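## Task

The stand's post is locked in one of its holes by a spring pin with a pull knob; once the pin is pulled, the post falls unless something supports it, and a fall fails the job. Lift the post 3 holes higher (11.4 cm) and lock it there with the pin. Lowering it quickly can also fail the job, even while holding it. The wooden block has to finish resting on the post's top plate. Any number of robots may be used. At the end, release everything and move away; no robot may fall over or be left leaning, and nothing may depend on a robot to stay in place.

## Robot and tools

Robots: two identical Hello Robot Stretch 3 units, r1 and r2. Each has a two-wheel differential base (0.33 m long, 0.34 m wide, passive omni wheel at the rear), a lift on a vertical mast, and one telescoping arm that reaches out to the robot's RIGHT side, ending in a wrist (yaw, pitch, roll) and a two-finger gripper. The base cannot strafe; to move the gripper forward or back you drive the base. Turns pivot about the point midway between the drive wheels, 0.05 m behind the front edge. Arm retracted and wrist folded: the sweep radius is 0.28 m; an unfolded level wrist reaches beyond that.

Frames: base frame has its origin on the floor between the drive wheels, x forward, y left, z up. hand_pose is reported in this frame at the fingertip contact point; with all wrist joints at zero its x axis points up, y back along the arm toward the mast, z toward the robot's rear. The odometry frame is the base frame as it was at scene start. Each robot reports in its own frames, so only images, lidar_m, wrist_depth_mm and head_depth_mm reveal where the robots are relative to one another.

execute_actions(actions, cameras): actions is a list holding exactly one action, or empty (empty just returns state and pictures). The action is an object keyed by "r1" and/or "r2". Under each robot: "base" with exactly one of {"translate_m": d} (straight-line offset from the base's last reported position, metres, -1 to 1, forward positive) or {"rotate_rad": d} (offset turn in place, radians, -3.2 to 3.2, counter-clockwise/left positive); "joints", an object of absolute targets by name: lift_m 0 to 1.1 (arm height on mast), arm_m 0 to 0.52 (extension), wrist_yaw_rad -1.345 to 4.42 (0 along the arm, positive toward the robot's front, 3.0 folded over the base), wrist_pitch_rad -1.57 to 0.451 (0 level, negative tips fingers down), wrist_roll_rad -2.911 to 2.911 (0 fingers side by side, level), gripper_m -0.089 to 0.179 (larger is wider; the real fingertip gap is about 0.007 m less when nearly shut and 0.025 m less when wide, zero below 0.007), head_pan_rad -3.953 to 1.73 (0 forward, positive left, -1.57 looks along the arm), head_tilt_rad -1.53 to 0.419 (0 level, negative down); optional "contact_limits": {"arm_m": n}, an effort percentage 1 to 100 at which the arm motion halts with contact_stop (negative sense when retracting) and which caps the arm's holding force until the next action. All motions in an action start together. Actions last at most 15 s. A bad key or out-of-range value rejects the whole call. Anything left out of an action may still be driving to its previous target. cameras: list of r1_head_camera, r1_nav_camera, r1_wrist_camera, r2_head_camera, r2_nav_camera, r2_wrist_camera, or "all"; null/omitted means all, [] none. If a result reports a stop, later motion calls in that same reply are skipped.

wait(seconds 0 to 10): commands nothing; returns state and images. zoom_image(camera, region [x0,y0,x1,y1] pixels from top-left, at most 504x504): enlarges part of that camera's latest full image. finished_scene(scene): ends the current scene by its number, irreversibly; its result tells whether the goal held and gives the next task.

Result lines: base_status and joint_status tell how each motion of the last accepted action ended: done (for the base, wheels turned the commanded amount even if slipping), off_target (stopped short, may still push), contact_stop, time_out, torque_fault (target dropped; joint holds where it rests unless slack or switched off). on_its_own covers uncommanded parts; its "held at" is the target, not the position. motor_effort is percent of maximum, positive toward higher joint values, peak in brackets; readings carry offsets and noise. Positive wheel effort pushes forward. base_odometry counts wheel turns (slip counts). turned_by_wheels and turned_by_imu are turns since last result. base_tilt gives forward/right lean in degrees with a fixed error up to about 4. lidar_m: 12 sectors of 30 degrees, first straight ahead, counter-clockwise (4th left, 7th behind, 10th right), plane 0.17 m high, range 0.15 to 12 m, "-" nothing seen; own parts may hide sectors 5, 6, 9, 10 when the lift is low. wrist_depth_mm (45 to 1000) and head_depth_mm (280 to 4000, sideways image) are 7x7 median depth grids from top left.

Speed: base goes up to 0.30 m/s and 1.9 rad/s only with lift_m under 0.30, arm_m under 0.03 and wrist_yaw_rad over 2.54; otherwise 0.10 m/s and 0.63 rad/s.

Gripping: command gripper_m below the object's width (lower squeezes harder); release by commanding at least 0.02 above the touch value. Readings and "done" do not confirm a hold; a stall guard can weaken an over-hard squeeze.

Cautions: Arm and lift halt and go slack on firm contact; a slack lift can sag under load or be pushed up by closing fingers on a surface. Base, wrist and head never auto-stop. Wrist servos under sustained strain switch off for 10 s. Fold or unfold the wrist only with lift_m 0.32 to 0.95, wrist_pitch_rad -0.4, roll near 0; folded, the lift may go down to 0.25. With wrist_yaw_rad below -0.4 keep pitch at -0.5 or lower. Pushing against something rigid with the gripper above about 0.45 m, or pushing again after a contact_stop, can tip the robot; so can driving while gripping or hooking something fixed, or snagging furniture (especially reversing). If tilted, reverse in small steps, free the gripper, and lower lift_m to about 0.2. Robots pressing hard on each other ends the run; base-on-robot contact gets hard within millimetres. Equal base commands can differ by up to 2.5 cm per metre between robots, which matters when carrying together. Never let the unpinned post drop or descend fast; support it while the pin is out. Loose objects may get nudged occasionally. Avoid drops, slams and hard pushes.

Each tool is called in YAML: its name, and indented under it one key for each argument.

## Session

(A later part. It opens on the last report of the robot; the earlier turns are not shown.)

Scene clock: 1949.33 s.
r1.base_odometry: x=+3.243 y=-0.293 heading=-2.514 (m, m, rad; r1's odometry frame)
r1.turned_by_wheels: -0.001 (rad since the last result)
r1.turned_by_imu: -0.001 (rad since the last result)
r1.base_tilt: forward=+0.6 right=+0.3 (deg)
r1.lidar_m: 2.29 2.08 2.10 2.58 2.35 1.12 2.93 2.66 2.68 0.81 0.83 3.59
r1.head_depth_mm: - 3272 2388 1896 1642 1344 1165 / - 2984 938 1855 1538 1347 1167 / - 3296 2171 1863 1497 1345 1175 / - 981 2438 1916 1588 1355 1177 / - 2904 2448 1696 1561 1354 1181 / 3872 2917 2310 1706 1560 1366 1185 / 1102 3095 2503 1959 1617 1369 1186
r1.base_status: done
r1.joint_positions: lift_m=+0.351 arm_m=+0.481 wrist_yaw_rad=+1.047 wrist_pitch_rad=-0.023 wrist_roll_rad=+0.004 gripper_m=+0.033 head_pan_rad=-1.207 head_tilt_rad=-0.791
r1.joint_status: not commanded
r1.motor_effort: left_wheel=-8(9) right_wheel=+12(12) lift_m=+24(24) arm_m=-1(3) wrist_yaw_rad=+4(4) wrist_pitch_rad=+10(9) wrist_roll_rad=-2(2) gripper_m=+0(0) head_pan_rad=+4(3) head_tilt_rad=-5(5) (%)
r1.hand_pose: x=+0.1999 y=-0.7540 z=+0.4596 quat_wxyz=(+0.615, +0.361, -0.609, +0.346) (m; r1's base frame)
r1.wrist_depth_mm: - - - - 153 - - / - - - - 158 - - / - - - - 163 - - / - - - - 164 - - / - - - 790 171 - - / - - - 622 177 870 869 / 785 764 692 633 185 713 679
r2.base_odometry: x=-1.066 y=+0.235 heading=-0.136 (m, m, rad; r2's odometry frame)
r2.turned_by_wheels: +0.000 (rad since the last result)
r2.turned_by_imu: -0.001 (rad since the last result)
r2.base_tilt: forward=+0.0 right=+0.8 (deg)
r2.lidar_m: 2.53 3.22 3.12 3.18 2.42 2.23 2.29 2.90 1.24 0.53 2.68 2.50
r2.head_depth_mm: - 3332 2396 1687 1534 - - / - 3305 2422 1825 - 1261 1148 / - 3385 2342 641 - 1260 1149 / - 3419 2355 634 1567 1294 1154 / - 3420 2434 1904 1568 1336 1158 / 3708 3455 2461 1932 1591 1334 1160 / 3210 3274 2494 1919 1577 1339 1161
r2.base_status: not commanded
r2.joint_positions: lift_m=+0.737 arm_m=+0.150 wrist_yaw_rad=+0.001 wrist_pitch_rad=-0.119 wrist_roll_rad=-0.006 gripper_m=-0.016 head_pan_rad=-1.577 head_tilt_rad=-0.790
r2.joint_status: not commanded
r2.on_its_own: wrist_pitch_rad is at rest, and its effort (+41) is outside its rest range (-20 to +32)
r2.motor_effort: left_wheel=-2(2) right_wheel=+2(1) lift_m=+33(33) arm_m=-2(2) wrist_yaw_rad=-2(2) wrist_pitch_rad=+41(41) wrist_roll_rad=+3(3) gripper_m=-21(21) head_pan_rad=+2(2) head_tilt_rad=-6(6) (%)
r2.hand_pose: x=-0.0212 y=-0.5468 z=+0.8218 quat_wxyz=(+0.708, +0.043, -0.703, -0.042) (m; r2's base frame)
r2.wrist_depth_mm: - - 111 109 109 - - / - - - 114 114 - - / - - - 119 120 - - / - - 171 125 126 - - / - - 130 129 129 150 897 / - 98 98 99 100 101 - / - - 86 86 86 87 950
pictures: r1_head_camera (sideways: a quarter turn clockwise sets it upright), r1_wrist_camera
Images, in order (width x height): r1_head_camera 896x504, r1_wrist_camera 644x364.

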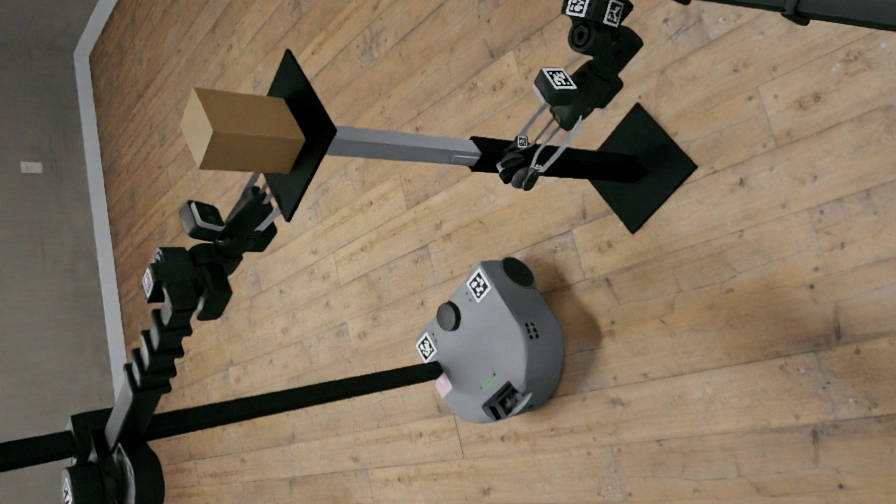

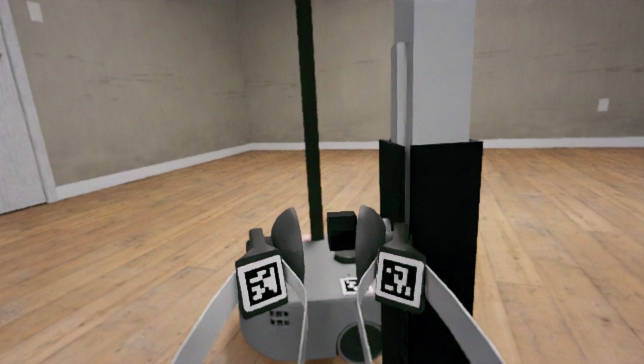

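execute_actions:
  actions:
    - {"r1": {"base": {"translate_m": 0.0025}, "joints": {"arm_m": 0.476}}}
  cameras: ["r1_wrist_camera", "r1_head_camera"]

zoom_image:
  camera: "r1_wrist_camera"
  region: [240, 120, 440, 280]

zoom_image:
  camera: "r1_head_camera"
  region: [460, 120, 580, 210]

Scene clock: 1961.07 s.
r1.base_odometry: x=+3.240 y=-0.295 heading=-2.514 (m, m, rad; r1's odometry frame)
r1.turned_by_wheels: +0.000 (rad since the last result)
r1.turned_by_imu: +0.000 (rad since the last result)
r1.base_tilt: forward=+0.6 right=+0.3 (deg)
r1.lidar_m: 2.29 2.08 2.10 2.59 2.35 1.13 2.93 2.66 2.68 0.81 1.24 3.57
r1.head_depth_mm: - 3244 2402 1890 1646 1337 1166 / - 2988 935 1855 1546 1341 1168 / - 3307 2173 1870 1491 1347 1167 / - 980 2446 1929 1594 1356 1174 / - 2906 2460 1694 1548 1354 1179 / 3872 1350 2307 1704 1565 1364 1185 / 1100 3147 2477 1963 1608 1368 1188
r1.base_status: done
r1.joint_positions: lift_m=+0.351 arm_m=+0.476 wrist_yaw_rad=+1.042 wrist_pitch_rad=-0.023 wrist_roll_rad=+0.004 gripper_m=+0.033 head_pan_rad=-1.207 head_tilt_rad=-0.791
r1.joint_status: all done
r1.motor_effort: left_wheel=-5(9) right_wheel=+7(14) lift_m=+24(23) arm_m=-3(4) wrist_yaw_rad=+9(9) wrist_pitch_rad=+10(10) wrist_roll_rad=-2(2) gripper_m=-2(2) head_pan_rad=+4(4) head_tilt_rad=-6(6) (%)
r1.hand_pose: x=+0.1994 y=-0.7502 z=+0.4596 quat_wxyz=(+0.616, +0.360, -0.610, +0.344) (m; r1's base frame)
r1.wrist_depth_mm: - - - - 161 - - / - - - - 164 - - / - - - - 169 - - / - - - - 173 - - / - - - 797 171 - - / - - - 661 - 849 857 / 783 776 697 629 193 701 691
r2.base_odometry: x=-1.066 y=+0.235 heading=-0.136 (m, m, rad; r2's odometry frame)
r2.turned_by_wheels: +0.000 (rad since the last result)
r2.turned_by_imu: -0.001 (rad since the last result)
r2.base_tilt: forward=+0.0 right=+0.8 (deg)
r2.lidar_m: 2.53 3.20 3.11 3.15 2.42 2.24 2.29 2.90 1.24 0.53 2.69 2.49
r2.head_depth_mm: - 3345 2376 1682 1547 - - / - 3313 2407 1780 - 1273 1147 / - 3377 2350 640 - 1265 1142 / - 3402 2332 637 1556 1297 1145 / - 3368 2434 1911 1555 1320 1155 / 3799 3416 2462 1924 1572 1332 1160 / 3251 3299 2479 1949 1581 1334 1158
r2.base_status: not commanded
r2.joint_positions: lift_m=+0.737 arm_m=+0.150 wrist_yaw_rad=+0.001 wrist_pitch_rad=-0.119 wrist_roll_rad=-0.006 gripper_m=-0.016 head_pan_rad=-1.577 head_tilt_rad=-0.790
r2.joint_status: not commanded
r2.on_its_own: wrist_pitch_rad is at rest, and its effort (+42) is outside its rest range (-20 to +32)
r2.motor_effort: left_wheel=-2(2) right_wheel=+1(1) lift_m=+33(33) arm_m=-2(2) wrist_yaw_rad=-2(1) wrist_pitch_rad=+42(41) wrist_roll_rad=+3(3) gripper_m=-22(22) head_pan_rad=+2(2) head_tilt_rad=-6(7) (%)
r2.hand_pose: x=-0.0212 y=-0.5468 z=+0.8218 quat_wxyz=(+0.708, +0.043, -0.703, -0.042) (m; r2's base frame)
r2.wrist_depth_mm: - - 111 109 109 - - / - - - 114 114 - - / - - - 120 119 - - / - - 170 125 127 - - / - - 131 129 129 151 897 / - 98 98 99 100 102 - / - - 86 86 86 87 939
pictures: r1_head_camera (sideways: a quarter turn clockwise sets it upright), r1_wrist_camera
Images, in order (width x height): r1_head_camera 896x504, r1_wrist_camera 644x364.

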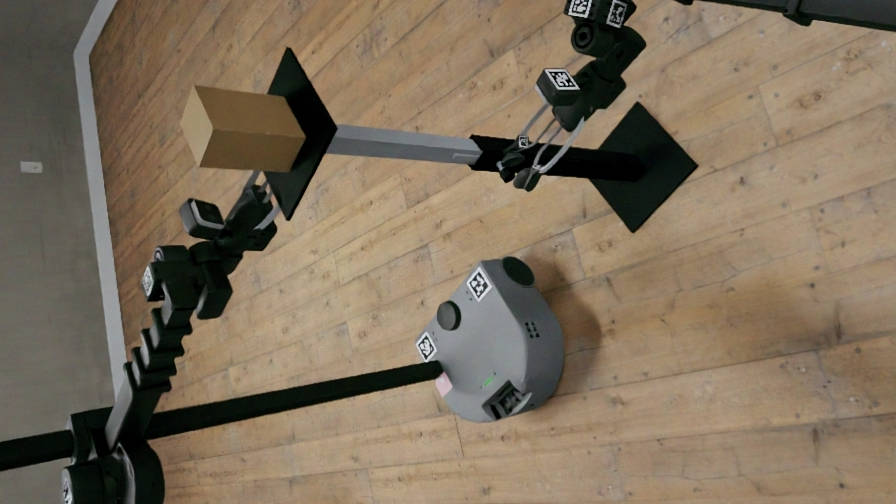

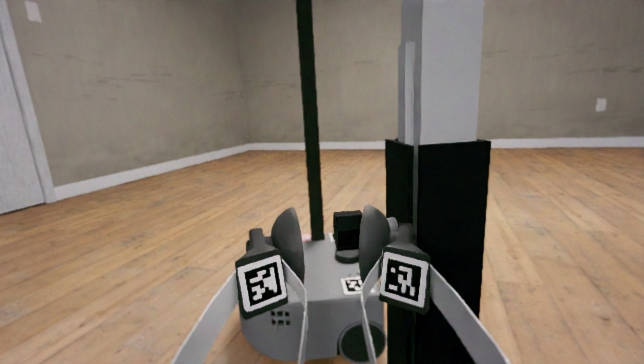

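Region (240, 120, 440, 280) of r1_wrist_camera's 644x364 image, scaled by 2.520; it fills the top 403 rows of this view, and the rest is white.

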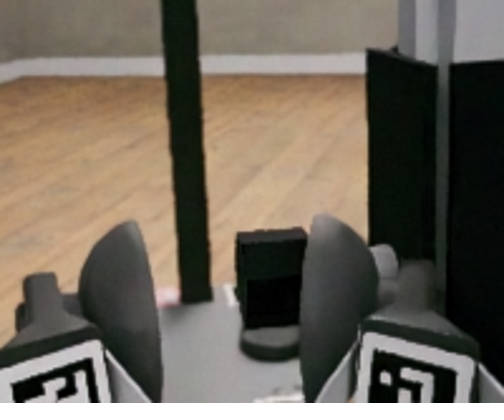

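Region (460, 120, 580, 210) of r1_head_camera's 896x504 image, scaled by 4.200, with more detail than that image has; it fills the top 378 rows of this view, and the rest is white.

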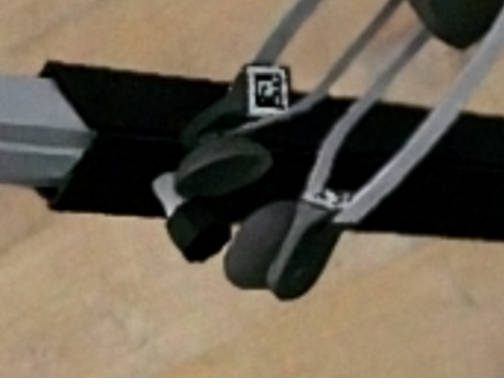

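execute_actions:
  actions:
    - {"r1": {"base": {"translate_m": 0.003}, "joints": {"arm_m": 0.471}}}
  cameras: ["r1_wrist_camera", "r1_head_camera"]

zoom_image:
  camera: "r1_wrist_camera"
  region: [240, 120, 440, 280]

zoom_image:
  camera: "r1_head_camera"
  region: [460, 120, 580, 210]

Scene clock: 1969.60 s.
r1.base_odometry: x=+3.238 y=-0.296 heading=-2.514 (m, m, rad; r1's odometry frame)
r1.turned_by_wheels: +0.000 (rad since the last result)
r1.turned_by_imu: -0.001 (rad since the last result)
r1.base_tilt: forward=+0.7 right=+0.3 (deg)
r1.lidar_m: 2.28 2.08 2.09 2.57 2.36 1.12 2.93 2.66 2.69 0.81 1.24 3.56
r1.head_depth_mm: - 3255 2383 1895 1643 1333 1167 / - 2959 911 1842 1582 1341 1168 / - 3284 970 1864 1467 1351 1171 / - 978 2446 1932 1591 1352 1175 / - 2893 2476 1693 1548 1361 1181 / 3891 1349 2298 1704 1569 1358 1184 / 1093 3142 2490 1961 1615 1367 1187
r1.base_status: done
r1.joint_positions: lift_m=+0.351 arm_m=+0.471 wrist_yaw_rad=+1.038 wrist_pitch_rad=-0.023 wrist_roll_rad=+0.004 gripper_m=+0.033 head_pan_rad=-1.207 head_tilt_rad=-0.791
r1.joint_status: all done
r1.on_its_own: wrist_yaw_rad is at rest, and its effort (+15) is outside its rest range (-12 to +12)
r1.motor_effort: left_wheel=-5(10) right_wheel=+8(10) lift_m=+24(24) arm_m=-4(5) wrist_yaw_rad=+15(15) wrist_pitch_rad=+10(10) wrist_roll_rad=-2(2) gripper_m=-3(3) head_pan_rad=+4(4) head_tilt_rad=-4(5) (%)
r1.hand_pose: x=+0.1989 y=-0.7461 z=+0.4596 quat_wxyz=(+0.617, +0.359, -0.611, +0.343) (m; r1's base frame)
r1.wrist_depth_mm: - - - - 170 - - / - - - - 165 - - / - - - - 169 - - / - - - - 167 - - / - - - 795 171 - - / - - - 657 - 854 851 / 785 775 682 642 188 705 673
r2.base_odometry: x=-1.066 y=+0.235 heading=-0.136 (m, m, rad; r2's odometry frame)
r2.turned_by_wheels: +0.000 (rad since the last result)
r2.turned_by_imu: -0.001 (rad since the last result)
r2.base_tilt: forward=+0.0 right=+0.8 (deg)
r2.lidar_m: 2.52 3.20 3.11 3.17 2.42 2.23 2.29 2.91 1.24 0.53 2.68 2.49
r2.head_depth_mm: - 3295 2399 1682 1542 - - / - 3290 2384 1776 - 1257 1146 / - 3348 2327 643 - 1262 1145 / - 3383 2340 637 1570 1303 1156 / - 3405 2454 1927 1557 1330 1157 / 3748 3439 2469 1921 1587 1335 1161 / 3271 3318 2500 1937 1586 1342 1169
r2.base_status: not commanded
r2.joint_positions: lift_m=+0.737 arm_m=+0.150 wrist_yaw_rad=+0.001 wrist_pitch_rad=-0.119 wrist_roll_rad=-0.006 gripper_m=-0.016 head_pan_rad=-1.577 head_tilt_rad=-0.790
r2.joint_status: not commanded
r2.on_its_own: wrist_pitch_rad is at rest, and its effort (+41) is outside its rest range (-20 to +32)
r2.motor_effort: left_wheel=-2(2) right_wheel=+1(1) lift_m=+33(33) arm_m=-2(2) wrist_yaw_rad=-1(1) wrist_pitch_rad=+41(41) wrist_roll_rad=+3(3) gripper_m=-22(22) head_pan_rad=+2(2) head_tilt_rad=-6(6) (%)
r2.hand_pose: x=-0.0212 y=-0.5468 z=+0.8218 quat_wxyz=(+0.708, +0.043, -0.703, -0.042) (m; r2's base frame)
r2.wrist_depth_mm: - - 111 110 109 - - / - - - 114 114 - - / - - - 119 119 - - / - - 170 125 127 - - / - - 130 129 129 150 919 / - 98 99 100 100 101 - / - - 86 86 86 87 948
pictures: r1_head_camera (sideways: a quarter turn clockwise sets it upright), r1_wrist_camera
Images, in order (width x height): r1_head_camera 896x504, r1_wrist_camera 644x364.

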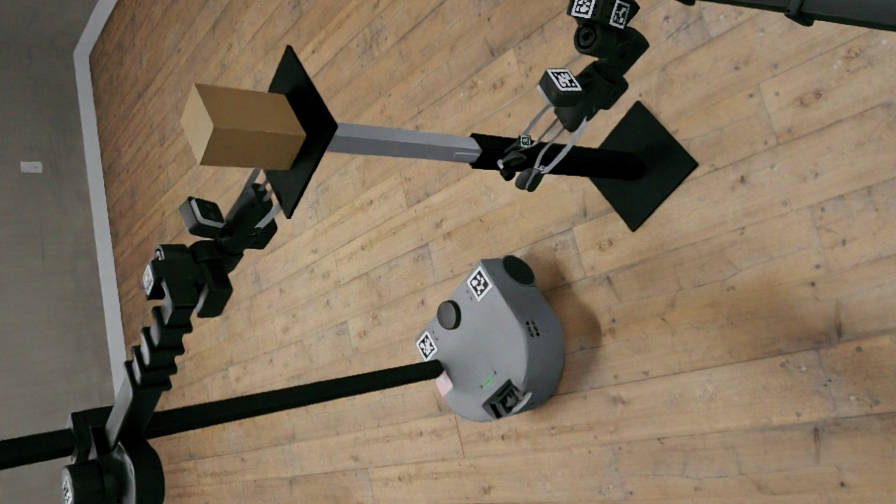

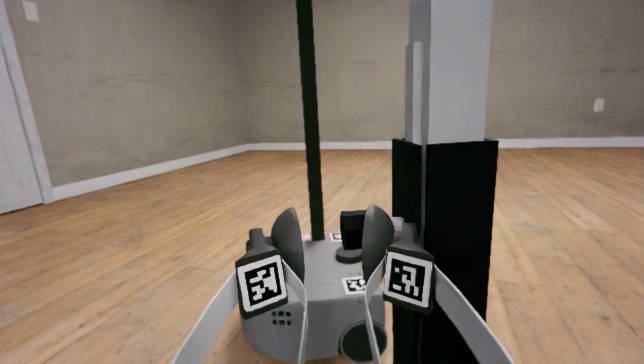

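Region (240, 120, 440, 280) of r1_wrist_camera's 644x364 image, scaled by 2.520; it fills the top 403 rows of this view, and the rest is white.

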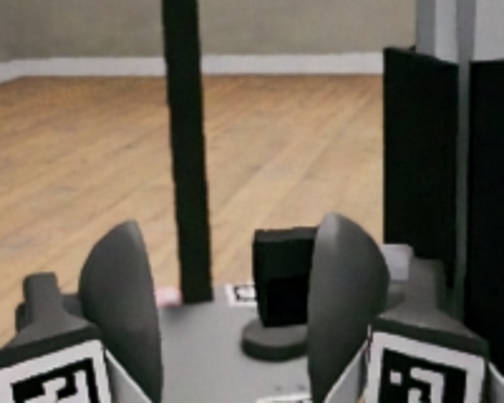

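Region (460, 120, 580, 210) of r1_head_camera's 896x504 image, scaled by 4.200, with more detail than that image has; it fills the top 378 rows of this view, and the rest is white.

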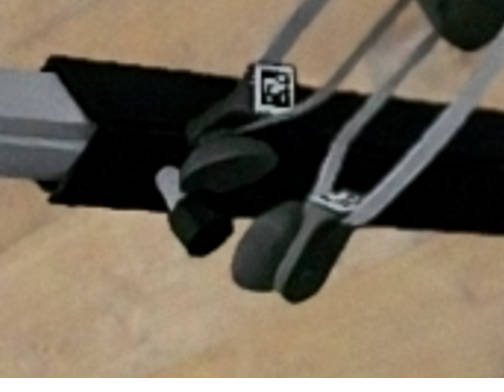

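execute_actions:
  actions:
    - {"r1": {"base": {"translate_m": 0.004}, "joints": {"arm_m": 0.466}}}
  cameras: ["r1_wrist_camera", "r1_head_camera"]

zoom_image:
  camera: "r1_wrist_camera"
  region: [240, 120, 440, 280]

zoom_image:
  camera: "r1_head_camera"
  region: [460, 120, 580, 210]

Scene clock: 1978.83 s.
r1.base_odometry: x=+3.235 y=-0.299 heading=-2.515 (m, m, rad; r1's odometry frame)
r1.turned_by_wheels: -0.001 (rad since the last result)
r1.turned_by_imu: -0.001 (rad since the last result)
r1.base_tilt: forward=+0.6 right=+0.3 (deg)
r1.lidar_m: 2.28 2.08 2.09 2.56 2.36 1.13 2.94 2.67 2.68 0.81 1.24 3.57
r1.head_depth_mm: - 3273 2395 1906 1646 1338 1166 / - 2963 876 1849 1615 1341 1167 / - 3309 2170 1863 1482 1344 1172 / - 986 2439 1934 1590 1350 1174 / - 2880 2462 1700 1548 1355 1177 / 3847 1337 2303 1690 1570 1361 1183 / 1099 3110 2486 1966 1611 1366 1184
r1.base_status: done
r1.joint_positions: lift_m=+0.351 arm_m=+0.466 wrist_yaw_rad=+1.029 wrist_pitch_rad=-0.023 wrist_roll_rad=+0.004 gripper_m=+0.033 head_pan_rad=-1.207 head_tilt_rad=-0.791
r1.joint_status: all done
r1.on_its_own: wrist_yaw_rad is at rest, and its effort (+27) is outside its rest range (-12 to +12)
r1.motor_effort: left_wheel=-8(12) right_wheel=+10(12) lift_m=+24(24) arm_m=-4(4) wrist_yaw_rad=+27(26) wrist_pitch_rad=+10(10) wrist_roll_rad=-2(3) gripper_m=-5(4) head_pan_rad=+4(4) head_tilt_rad=-5(5) (%)
r1.hand_pose: x=+0.1976 y=-0.7432 z=+0.4596 quat_wxyz=(+0.619, +0.356, -0.613, +0.340) (m; r1's base frame)
r1.wrist_depth_mm: - - - - 176 - - / - - - - 172 - - / - - - - 175 - - / - - - - 177 - - / - - - 810 173 - - / - - - 646 - 846 866 / 783 769 681 644 193 678 682
r2.base_odometry: x=-1.066 y=+0.235 heading=-0.136 (m, m, rad; r2's odometry frame)
r2.turned_by_wheels: +0.000 (rad since the last result)
r2.turned_by_imu: -0.001 (rad since the last result)
r2.base_tilt: forward=+0.1 right=+0.8 (deg)
r2.lidar_m: 2.53 3.21 3.12 3.17 2.42 2.24 2.29 2.91 1.23 0.53 2.67 2.49
r2.head_depth_mm: - 3288 2386 1734 1539 - - / - 3321 2418 1788 - 1264 1146 / - 3367 2355 643 - 1265 1149 / - 3377 2360 638 1562 1302 1152 / - 3416 2451 1898 1568 1328 1153 / 3791 3372 2480 1914 1568 1336 1155 / 3277 3255 2467 1926 1583 1347 1165
r2.base_status: not commanded
r2.joint_positions: lift_m=+0.737 arm_m=+0.150 wrist_yaw_rad=+0.001 wrist_pitch_rad=-0.119 wrist_roll_rad=-0.006 gripper_m=-0.016 head_pan_rad=-1.577 head_tilt_rad=-0.790
r2.joint_status: not commanded
r2.on_its_own: wrist_pitch_rad is at rest, and its effort (+41) is outside its rest range (-20 to +32)
r2.motor_effort: left_wheel=-2(2) right_wheel=+1(1) lift_m=+33(33) arm_m=-2(2) wrist_yaw_rad=-1(2) wrist_pitch_rad=+41(42) wrist_roll_rad=+3(3) gripper_m=-22(21) head_pan_rad=+2(2) head_tilt_rad=-6(6) (%)
r2.hand_pose: x=-0.0212 y=-0.5468 z=+0.8218 quat_wxyz=(+0.708, +0.043, -0.703, -0.042) (m; r2's base frame)
r2.wrist_depth_mm: - - 111 110 109 - - / - - - 115 114 - - / - - - 120 119 - - / - - 171 125 126 - - / - - 131 129 129 151 889 / - 97 98 99 100 101 - / - - 86 86 86 87 952
pictures: r1_head_camera (sideways: a quarter turn clockwise sets it upright), r1_wrist_camera
Images, in order (width x height): r1_head_camera 896x504, r1_wrist_camera 644x364.

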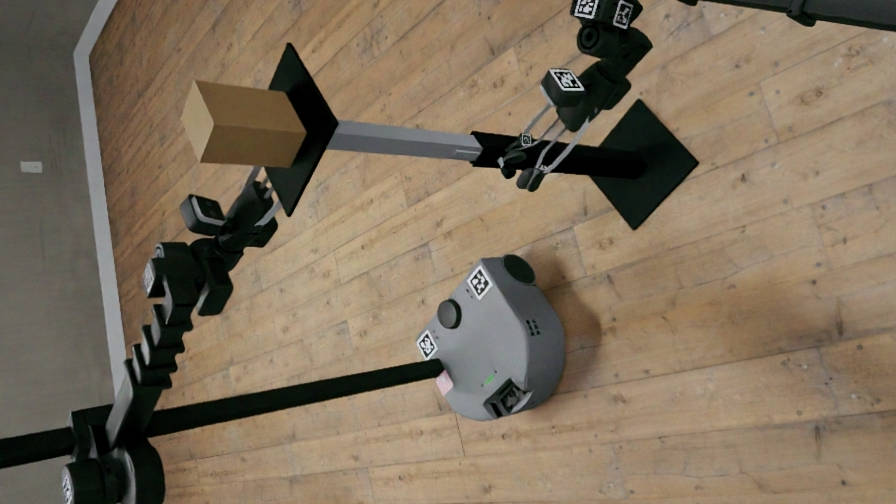

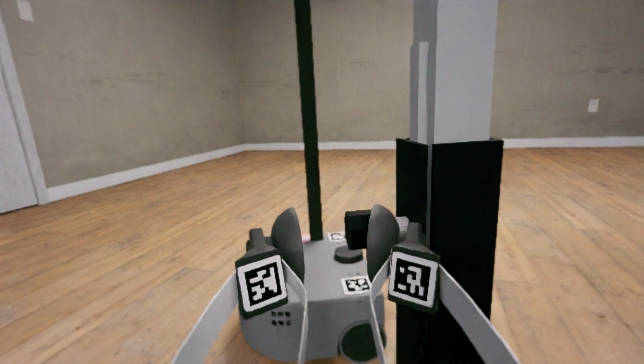

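Region (240, 120, 440, 280) of r1_wrist_camera's 644x364 image, scaled by 2.520; it fills the top 403 rows of this view, and the rest is white.

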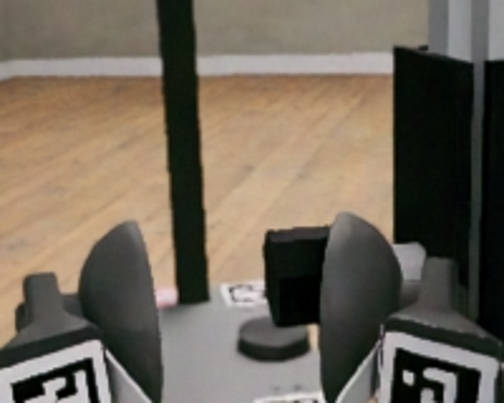

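Region (460, 120, 580, 210) of r1_head_camera's 896x504 image, scaled by 4.200, with more detail than that image has; it fills the top 378 rows of this view, and the rest is white.

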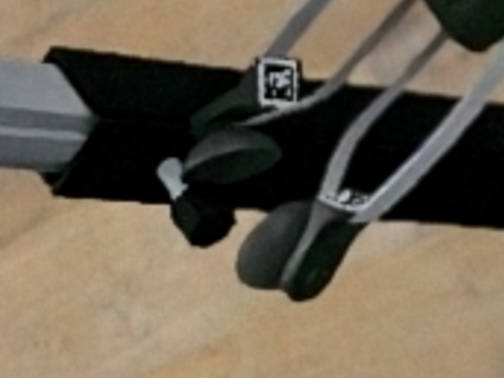

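execute_actions:
  actions:
    - {"r1": {"base": {"translate_m": 0.003}, "joints": {"arm_m": 0.461}}}
  cameras: ["r1_wrist_camera", "r1_head_camera"]

zoom_image:
  camera: "r1_wrist_camera"
  region: [240, 120, 440, 280]

zoom_image:
  camera: "r1_head_camera"
  region: [460, 120, 580, 210]

Scene clock: 1988.57 s.
r1.base_odometry: x=+3.232 y=-0.300 heading=-2.516 (m, m, rad; r1's odometry frame)
r1.turned_by_wheels: -0.001 (rad since the last result)
r1.turned_by_imu: -0.001 (rad since the last result)
r1.base_tilt: forward=+0.6 right=+0.3 (deg)
r1.lidar_m: 2.28 2.07 2.09 2.57 2.36 1.13 2.94 2.67 2.68 0.81 1.24 3.56
r1.head_depth_mm: - 3252 2408 1896 1620 1339 1165 / - 2936 873 1855 1620 1340 1167 / - 3286 2171 1861 1491 1346 1174 / - 975 2444 1924 1593 1354 1174 / - 2900 2454 1690 1559 1355 1178 / 3837 1343 2305 1700 1568 1365 1179 / 1097 3110 2501 1958 1607 1367 1186
r1.base_status: done
r1.joint_positions: lift_m=+0.351 arm_m=+0.461 wrist_yaw_rad=+1.022 wrist_pitch_rad=-0.023 wrist_roll_rad=+0.004 gripper_m=+0.033 head_pan_rad=-1.207 head_tilt_rad=-0.791
r1.joint_status: all done
r1.on_its_own: wrist_yaw_rad is at rest, and its effort (+35) is outside its rest range (-12 to +12)
r1.motor_effort: left_wheel=-8(11) right_wheel=+9(13) lift_m=+24(24) arm_m=-5(5) wrist_yaw_rad=+35(35) wrist_pitch_rad=+10(10) wrist_roll_rad=-2(2) gripper_m=-7(6) head_pan_rad=+4(4) head_tilt_rad=-5(5) (%)
r1.hand_pose: x=+0.1967 y=-0.7398 z=+0.4596 quat_wxyz=(+0.620, +0.354, -0.614, +0.338) (m; r1's base frame)
r1.wrist_depth_mm: - - - - - - - / - - - - - - - / - - - - 199 - - / - - - - 182 171 - / - - - 862 171 - - / - - - 647 - 826 860 / 755 743 683 627 202 685 689
r2.base_odometry: x=-1.066 y=+0.235 heading=-0.136 (m, m, rad; r2's odometry frame)
r2.turned_by_wheels: +0.000 (rad since the last result)
r2.turned_by_imu: -0.001 (rad since the last result)
r2.base_tilt: forward=+0.0 right=+0.8 (deg)
r2.lidar_m: 2.53 3.23 3.12 3.16 2.42 2.24 2.28 2.91 1.24 0.53 2.68 2.49
r2.head_depth_mm: - 3301 2369 1730 1545 - - / - 3312 2439 1783 - 1266 1146 / - 3351 2339 643 - 1261 1152 / - 3388 2365 637 1563 1306 1153 / - 3422 2431 1916 1560 1335 1152 / 3761 3471 2476 1913 1572 1340 1162 / 3282 3314 2484 1949 1581 1336 1162
r2.base_status: not commanded
r2.joint_positions: lift_m=+0.737 arm_m=+0.150 wrist_yaw_rad=+0.001 wrist_pitch_rad=-0.119 wrist_roll_rad=-0.006 gripper_m=-0.016 head_pan_rad=-1.577 head_tilt_rad=-0.790
r2.joint_status: not commanded
r2.on_its_own: wrist_pitch_rad is at rest, and its effort (+41) is outside its rest range (-20 to +32)
r2.motor_effort: left_wheel=-2(2) right_wheel=+1(1) lift_m=+34(33) arm_m=-2(2) wrist_yaw_rad=-1(1) wrist_pitch_rad=+41(41) wrist_roll_rad=+3(3) gripper_m=-22(22) head_pan_rad=+2(3) head_tilt_rad=-7(7) (%)
r2.hand_pose: x=-0.0212 y=-0.5468 z=+0.8218 quat_wxyz=(+0.708, +0.043, -0.703, -0.042) (m; r2's base frame)
r2.wrist_depth_mm: - - 112 109 109 - - / - - - 114 114 - - / - - - 120 120 - - / - - 171 125 126 - - / - - 130 129 129 151 895 / - 98 99 99 100 102 - / - - 86 86 86 87 956
pictures: r1_head_camera (sideways: a quarter turn clockwise sets it upright), r1_wrist_camera
Images, in order (width x height): r1_head_camera 896x504, r1_wrist_camera 644x364.

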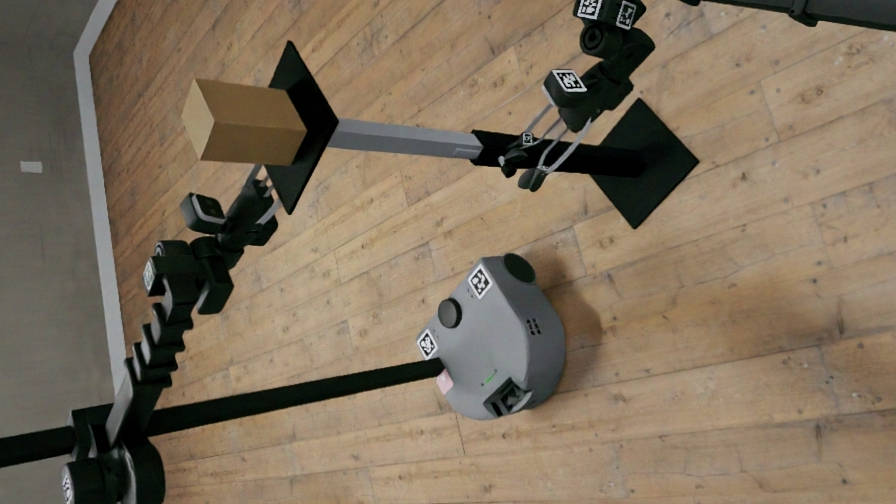

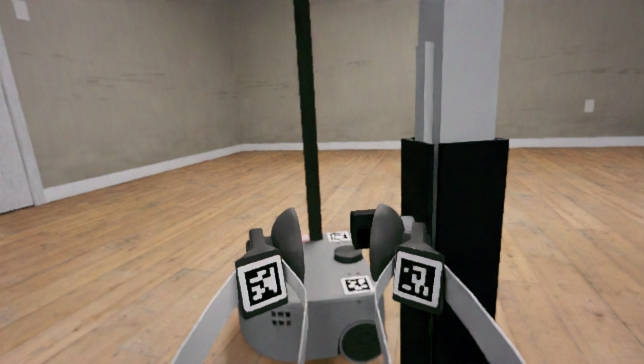

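Region (240, 120, 440, 280) of r1_wrist_camera's 644x364 image, scaled by 2.520; it fills the top 403 rows of this view, and the rest is white.

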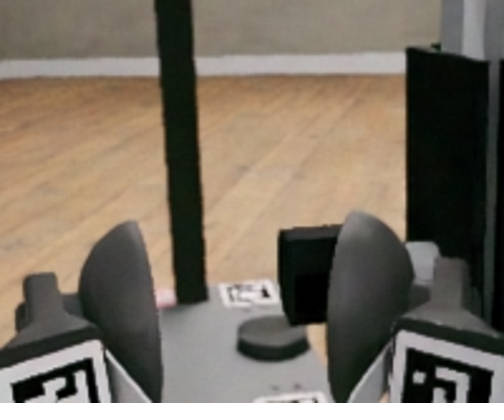

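Region (460, 120, 580, 210) of r1_head_camera's 896x504 image, scaled by 4.200, with more detail than that image has; it fills the top 378 rows of this view, and the rest is white.

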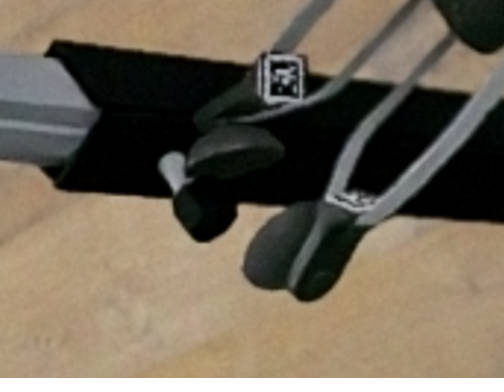

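execute_actions:
  actions:
    - {"r1": {"base": {"translate_m": 0.004}, "joints": {"arm_m": 0.455}}}
  cameras: ["r1_wrist_camera", "r1_head_camera"]

zoom_image:
  camera: "r1_wrist_camera"
  region: [260, 120, 460, 280]

zoom_image:
  camera: "r1_head_camera"
  region: [460, 120, 580, 210]

Scene clock: 2000.53 s.
r1.base_odometry: x=+3.229 y=-0.303 heading=-2.516 (m, m, rad; r1's odometry frame)
r1.turned_by_wheels: +0.000 (rad since the last result)
r1.turned_by_imu: -0.001 (rad since the last result)
r1.base_tilt: forward=+0.6 right=+0.3 (deg)
r1.lidar_m: 2.28 2.07 2.08 2.57 2.36 1.14 2.94 2.67 2.69 0.81 1.24 3.55
r1.head_depth_mm: - 3241 2321 1898 1611 1335 1163 / - 2840 880 1845 1620 1338 1167 / - 3307 2241 1860 1493 1350 1169 / - 974 2430 1930 1596 1352 1173 / - 2918 2462 1692 1551 1357 1178 / 3828 1341 2290 1699 1571 1366 1182 / 1093 3086 2491 1964 1607 1376 1185
r1.base_status: done
r1.joint_positions: lift_m=+0.351 arm_m=+0.455 wrist_yaw_rad=+0.986 wrist_pitch_rad=-0.023 wrist_roll_rad=+0.004 gripper_m=+0.033 head_pan_rad=-1.207 head_tilt_rad=-0.791
r1.joint_status: all done
r1.on_its_own: wrist_yaw_rad is held at +1.005, not at your +1.050, by its stall guard, which is not easing now; wrist_yaw_rad is at rest, and its effort (+24) is outside its rest range (-12 to +12)
r1.motor_effort: left_wheel=-6(9) right_wheel=+8(10) lift_m=+24(23) arm_m=-5(4) wrist_yaw_rad=+24(25) wrist_pitch_rad=+10(10) wrist_roll_rad=-2(2) gripper_m=-5(5) head_pan_rad=+4(3) head_tilt_rad=-5(6) (%)
r1.hand_pose: x=+0.1917 y=-0.7416 z=+0.4596 quat_wxyz=(+0.626, +0.343, -0.620, +0.327) (m; r1's base frame)
r1.wrist_depth_mm: - - - - 176 - - / - - - - 173 - - / - - - - 177 - - / - - - - 177 - - / - - - 868 176 - - / - - - 655 - 862 875 / 792 758 666 627 195 680 673
r2.base_odometry: x=-1.066 y=+0.235 heading=-0.136 (m, m, rad; r2's odometry frame)
r2.turned_by_wheels: +0.000 (rad since the last result)
r2.turned_by_imu: -0.001 (rad since the last result)
r2.base_tilt: forward=+0.0 right=+0.8 (deg)
r2.lidar_m: 2.52 3.20 3.12 3.18 2.42 2.23 2.28 2.90 1.23 0.53 2.69 2.49
r2.head_depth_mm: - 3268 2397 1732 1533 - - / - 3323 2438 1781 - 1260 1152 / - 3381 2309 641 - 1266 1153 / - 3371 2346 635 1556 1305 1149 / - 3381 2457 1918 1562 1334 1152 / 3755 3418 2474 1920 1576 1339 1162 / 3251 3329 2466 1956 1574 1339 1156
r2.base_status: not commanded
r2.joint_positions: lift_m=+0.737 arm_m=+0.150 wrist_yaw_rad=+0.001 wrist_pitch_rad=-0.119 wrist_roll_rad=-0.006 gripper_m=-0.016 head_pan_rad=-1.577 head_tilt_rad=-0.790
r2.joint_status: not commanded
r2.on_its_own: wrist_pitch_rad is at rest, and its effort (+41) is outside its rest range (-20 to +32)
r2.motor_effort: left_wheel=-2(2) right_wheel=+2(1) lift_m=+33(33) arm_m=-2(2) wrist_yaw_rad=-1(2) wrist_pitch_rad=+41(41) wrist_roll_rad=+3(3) gripper_m=-21(22) head_pan_rad=+2(2) head_tilt_rad=-6(7) (%)
r2.hand_pose: x=-0.0212 y=-0.5468 z=+0.8218 quat_wxyz=(+0.708, +0.043, -0.703, -0.042) (m; r2's base frame)
r2.wrist_depth_mm: - - 111 109 109 - - / - - - 114 114 - - / - - - 120 120 - - / - - 170 125 126 - - / - - 131 129 129 150 869 / - 98 99 99 101 101 - / - - 86 86 86 87 967
pictures: r1_head_camera (sideways: a quarter turn clockwise sets it upright), r1_wrist_camera
Images, in order (width x height): r1_head_camera 896x504, r1_wrist_camera 644x364.

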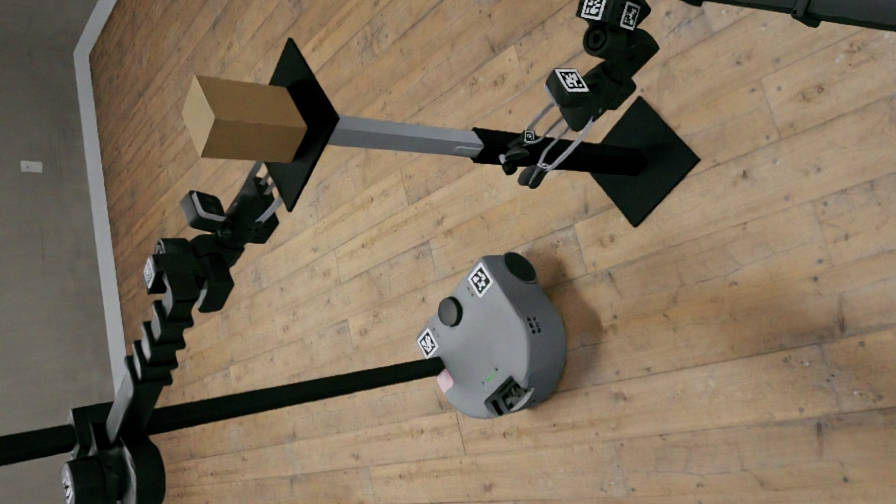

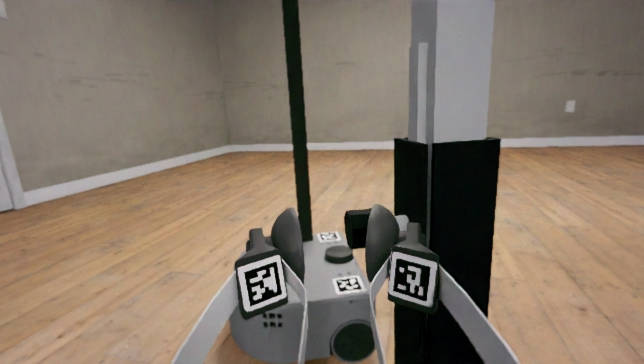

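Region (260, 120, 460, 280) of r1_wrist_camera's 644x364 image, scaled by 2.520; it fills the top 403 rows of this view, and the rest is white.

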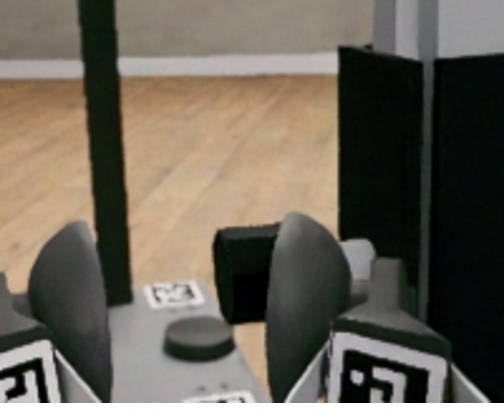

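Region (460, 120, 580, 210) of r1_head_camera's 896x504 image, scaled by 4.200, with more detail than that image has; it fills the top 378 rows of this view, and the rest is white.

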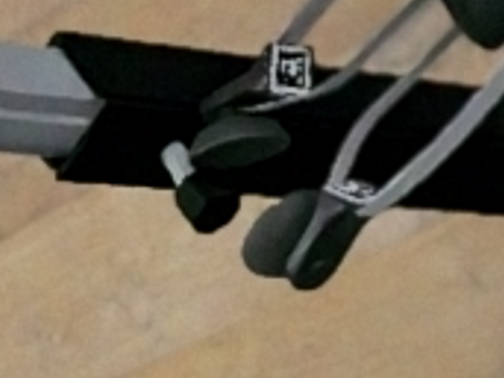

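execute_actions:
  actions:
    - {"r1": {"base": {"translate_m": -0.035}, "joints": {"arm_m": 0.462}}}
  cameras: ["r1_wrist_camera"]

execute_actions:
  actions:
    - {"r1": {"base": {"rotate_rad": -0.5236}, "joints": {"arm_m": 0.30, "lift_m": 0.57, "wrist_yaw_rad": 1.571, "wrist_pitch_rad": -1.5, "wrist_roll_rad": 0.0, "head_pan_rad": -0.9, "head_tilt_rad": -0.7}}}
  cameras: ["r1_wrist_camera", "r1_head_camera", "r1_nav_camera"]

Scene clock: 2122.00 s.
r1.base_odometry: x=+3.258 y=-0.282 heading=-2.516 (m, m, rad; r1's odometry frame)
r1.turned_by_wheels: +0.000 (rad since the last result)
r1.turned_by_imu: +0.000 (rad since the last result)
r1.base_tilt: forward=+0.6 right=+0.4 (deg)
r1.lidar_m: 2.31 2.10 2.11 2.59 2.34 1.11 2.91 2.65 2.67 0.82 0.82 3.61
r1.head_depth_mm: - 3281 2380 1897 1642 1337 1163 / - 3131 2161 1905 1597 1339 1169 / - 3313 938 1760 1496 1348 1172 / - 992 2357 1938 1588 1354 1177 / - 2919 2448 1701 1556 1360 1178 / 3936 1359 2296 1661 1569 1364 1182 / 1115 3118 2500 1961 1613 1365 1187
r1.base_status: done
r1.joint_positions: lift_m=+0.351 arm_m=+0.462 wrist_yaw_rad=+1.002 wrist_pitch_rad=-0.023 wrist_roll_rad=+0.004 gripper_m=+0.033 head_pan_rad=-1.207 head_tilt_rad=-0.791
r1.joint_status: all done
r1.on_its_own: wrist_yaw_rad is held at +1.005, not at your +1.050, by its stall guard, which is not easing now
r1.motor_effort: left_wheel=-2(10) right_wheel=+2(6) lift_m=+23(24) arm_m=+4(5) wrist_yaw_rad=+4(24) wrist_pitch_rad=+10(10) wrist_roll_rad=-2(2) gripper_m=+0(4) head_pan_rad=+3(4) head_tilt_rad=-6(5) (%)
r1.hand_pose: x=+0.1940 y=-0.7444 z=+0.4596 quat_wxyz=(+0.623, +0.348, -0.617, +0.332) (m; r1's base frame)
r1.wrist_depth_mm: - - - - 182 - - / - - - - 188 - - / - - - - 190 - - / - - - - 195 - - / - - - 819 203 - - / - - - 660 216 866 875 / 790 754 688 661 223 696 701
r2.base_odometry: x=-1.066 y=+0.235 heading=-0.136 (m, m, rad; r2's odometry frame)
r2.turned_by_wheels: +0.000 (rad since the last result)
r2.turned_by_imu: -0.001 (rad since the last result)
r2.base_tilt: forward=+0.1 right=+0.8 (deg)
r2.lidar_m: 2.52 3.21 3.11 3.17 2.42 2.24 2.29 2.90 1.25 0.53 2.68 2.49
r2.head_depth_mm: - 3255 2397 1663 1556 - - / - 3282 2417 1817 - 1268 1152 / - 3345 2328 641 - 1266 1150 / - 3392 2339 637 1564 1296 1162 / - 3357 2468 1927 1569 1334 1158 / 3788 3470 2489 1918 1583 1331 1166 / 3285 3304 2463 1934 1591 1347 1162
r2.base_status: not commanded
r2.joint_positions: lift_m=+0.737 arm_m=+0.150 wrist_yaw_rad=+0.001 wrist_pitch_rad=-0.119 wrist_roll_rad=-0.006 gripper_m=-0.016 head_pan_rad=-1.577 head_tilt_rad=-0.790
r2.joint_status: not commanded
r2.on_its_own: wrist_pitch_rad is at rest, and its effort (+41) is outside its rest range (-20 to +32)
r2.motor_effort: left_wheel=-2(2) right_wheel=+1(1) lift_m=+33(33) arm_m=-2(2) wrist_yaw_rad=-2(1) wrist_pitch_rad=+41(41) wrist_roll_rad=+3(3) gripper_m=-21(21) head_pan_rad=+2(3) head_tilt_rad=-7(6) (%)
r2.hand_pose: x=-0.0212 y=-0.5468 z=+0.8218 quat_wxyz=(+0.708, +0.043, -0.703, -0.042) (m; r2's base frame)
r2.wrist_depth_mm: - - 111 109 109 - - / - - - 114 114 - - / - - - 119 119 - - / - - 171 125 126 - - / - - 131 129 129 151 - / - 98 99 99 100 101 - / - - 86 86 86 87 966
pictures: r1_wrist_camera
Images, in order (width x height): r1_wrist_camera 644x364.

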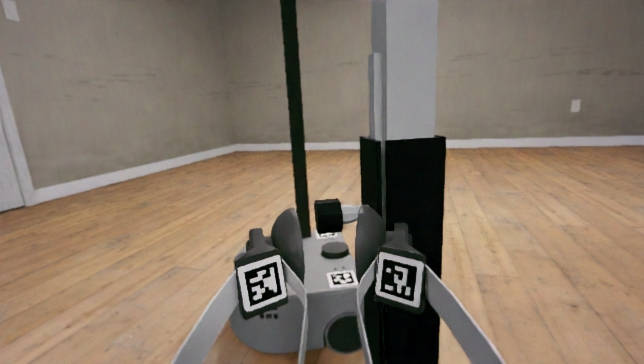

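Scene clock: 2124.83 s.
r1.base_odometry: x=+3.258 y=-0.282 heading=-3.040 (m, m, rad; r1's odometry frame)
r1.turned_by_wheels: -0.523 (rad since the last result)
r1.turned_by_imu: -0.525 (rad since the last result)
r1.base_tilt: forward=+0.6 right=+0.3 (deg)
r1.lidar_m: 3.61 2.31 2.09 2.11 2.59 2.34 1.11 2.91 2.64 2.66 0.81 0.82
r1.head_depth_mm: 3175 3418 2828 2119 1687 1408 1204 / 3607 3761 2820 2117 1701 1411 1207 / - - 2848 2139 1703 1424 1213 / - - 929 2067 1626 1374 1215 / - - 862 2079 1711 1421 1223 / - - 1005 2147 1620 1431 1222 / 3864 - 2573 2184 1522 1437 1228
r1.base_status: done
r1.joint_positions: lift_m=+0.570 arm_m=+0.300 wrist_yaw_rad=+1.569 wrist_pitch_rad=-1.496 wrist_roll_rad=+0.004 gripper_m=+0.033 head_pan_rad=-0.907 head_tilt_rad=-0.705
r1.joint_status: all done
r1.motor_effort: left_wheel=+3(8) right_wheel=-1(6) lift_m=+25(25) arm_m=-3(5) wrist_yaw_rad=+2(4) wrist_pitch_rad=-2(10) wrist_roll_rad=-2(1) gripper_m=+0(0) head_pan_rad=+4(26) head_tilt_rad=+2(14) (%)
r1.hand_pose: x=-0.0262 y=-0.4455 z=+0.4512 quat_wxyz=(+0.707, +0.706, -0.028, +0.024) (m; r1's base frame)
r1.wrist_depth_mm: 569 569 575 566 564 564 565 / 580 587 579 596 572 585 581 / 597 581 597 596 602 594 590 / - - 607 611 599 599 594 / - - 619 613 613 608 617 / - - 634 626 632 630 637 / 650 650 642 648 644 641 653
r2.base_odometry: x=-1.066 y=+0.235 heading=-0.136 (m, m, rad; r2's odometry frame)
r2.turned_by_wheels: +0.000 (rad since the last result)
r2.turned_by_imu: -0.001 (rad since the last result)
r2.base_tilt: forward=+0.0 right=+0.8 (deg)
r2.lidar_m: 2.53 3.23 3.11 3.16 2.42 2.24 2.29 2.90 1.25 0.53 2.68 2.49
r2.head_depth_mm: - 3320 2402 1724 1589 - - / - 3294 2232 1890 - 1268 1149 / - 3318 2254 641 - 1273 1151 / - 3417 2341 636 1568 1303 1154 / - 3383 2470 1940 1563 1333 1157 / 3745 3500 2461 1925 1569 1335 1157 / 3266 3272 2495 1931 1585 1345 1161
r2.base_status: not commanded
r2.joint_positions: lift_m=+0.737 arm_m=+0.150 wrist_yaw_rad=+0.001 wrist_pitch_rad=-0.119 wrist_roll_rad=-0.006 gripper_m=-0.016 head_pan_rad=-1.577 head_tilt_rad=-0.790
r2.joint_status: not commanded
r2.on_its_own: wrist_pitch_rad is at rest, and its effort (+41) is outside its rest range (-20 to +32)
r2.motor_effort: left_wheel=-2(2) right_wheel=+1(1) lift_m=+33(33) arm_m=-2(2) wrist_yaw_rad=-2(2) wrist_pitch_rad=+41(41) wrist_roll_rad=+3(3) gripper_m=-22(21) head_pan_rad=+2(2) head_tilt_rad=-7(7) (%)
r2.hand_pose: x=-0.0212 y=-0.5468 z=+0.8218 quat_wxyz=(+0.708, +0.043, -0.703, -0.042) (m; r2's base frame)
r2.wrist_depth_mm: - - 112 109 109 - - / - - - 114 114 - - / - - - 120 119 - 825 / - - 170 126 126 - - / - - 131 129 129 151 - / - 98 98 99 100 101 911 / - - 86 86 86 87 907
pictures: r1_head_camera (sideways: a quarter turn clockwise sets it upright), r1_nav_camera (sideways: a quarter turn counterclockwise sets it upright), r1_wrist_camera
Images, in order (width x height): r1_head_camera 896x504, r1_nav_camera 672x504, r1_wrist_camera 644x364.

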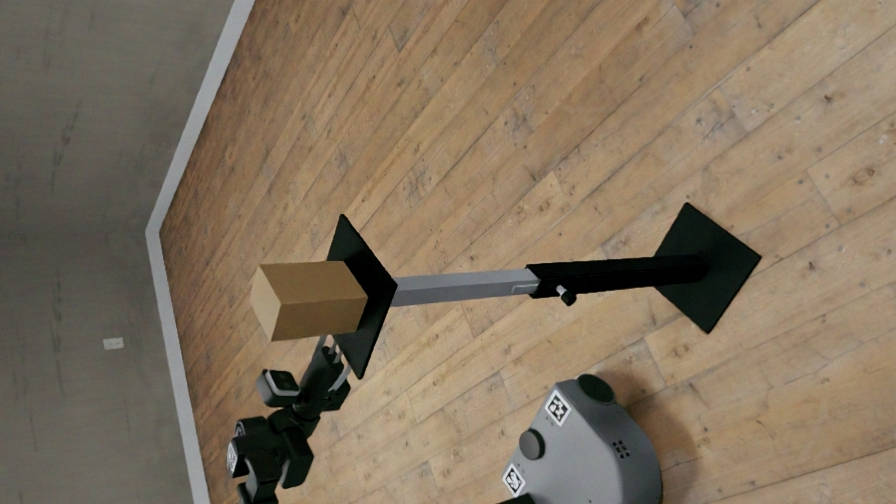

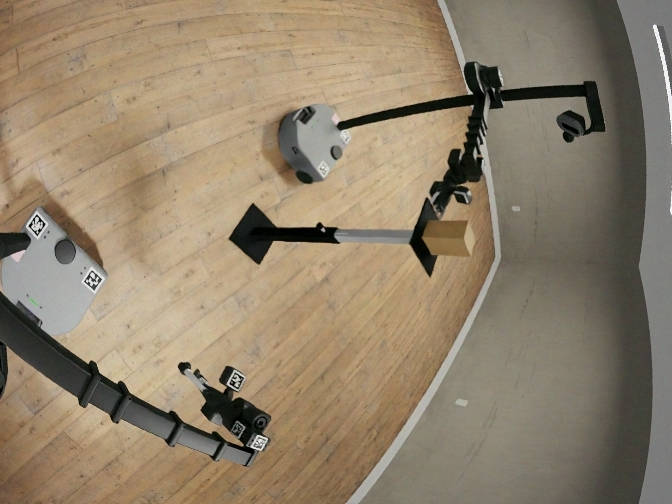

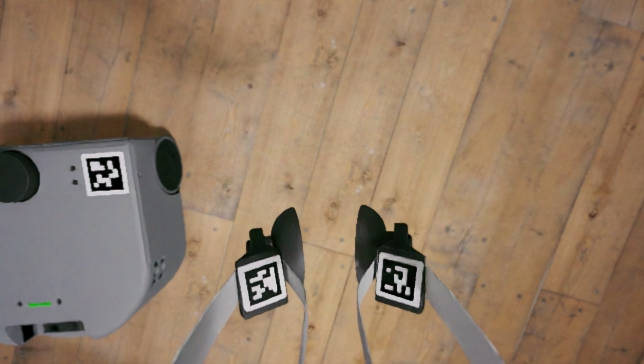

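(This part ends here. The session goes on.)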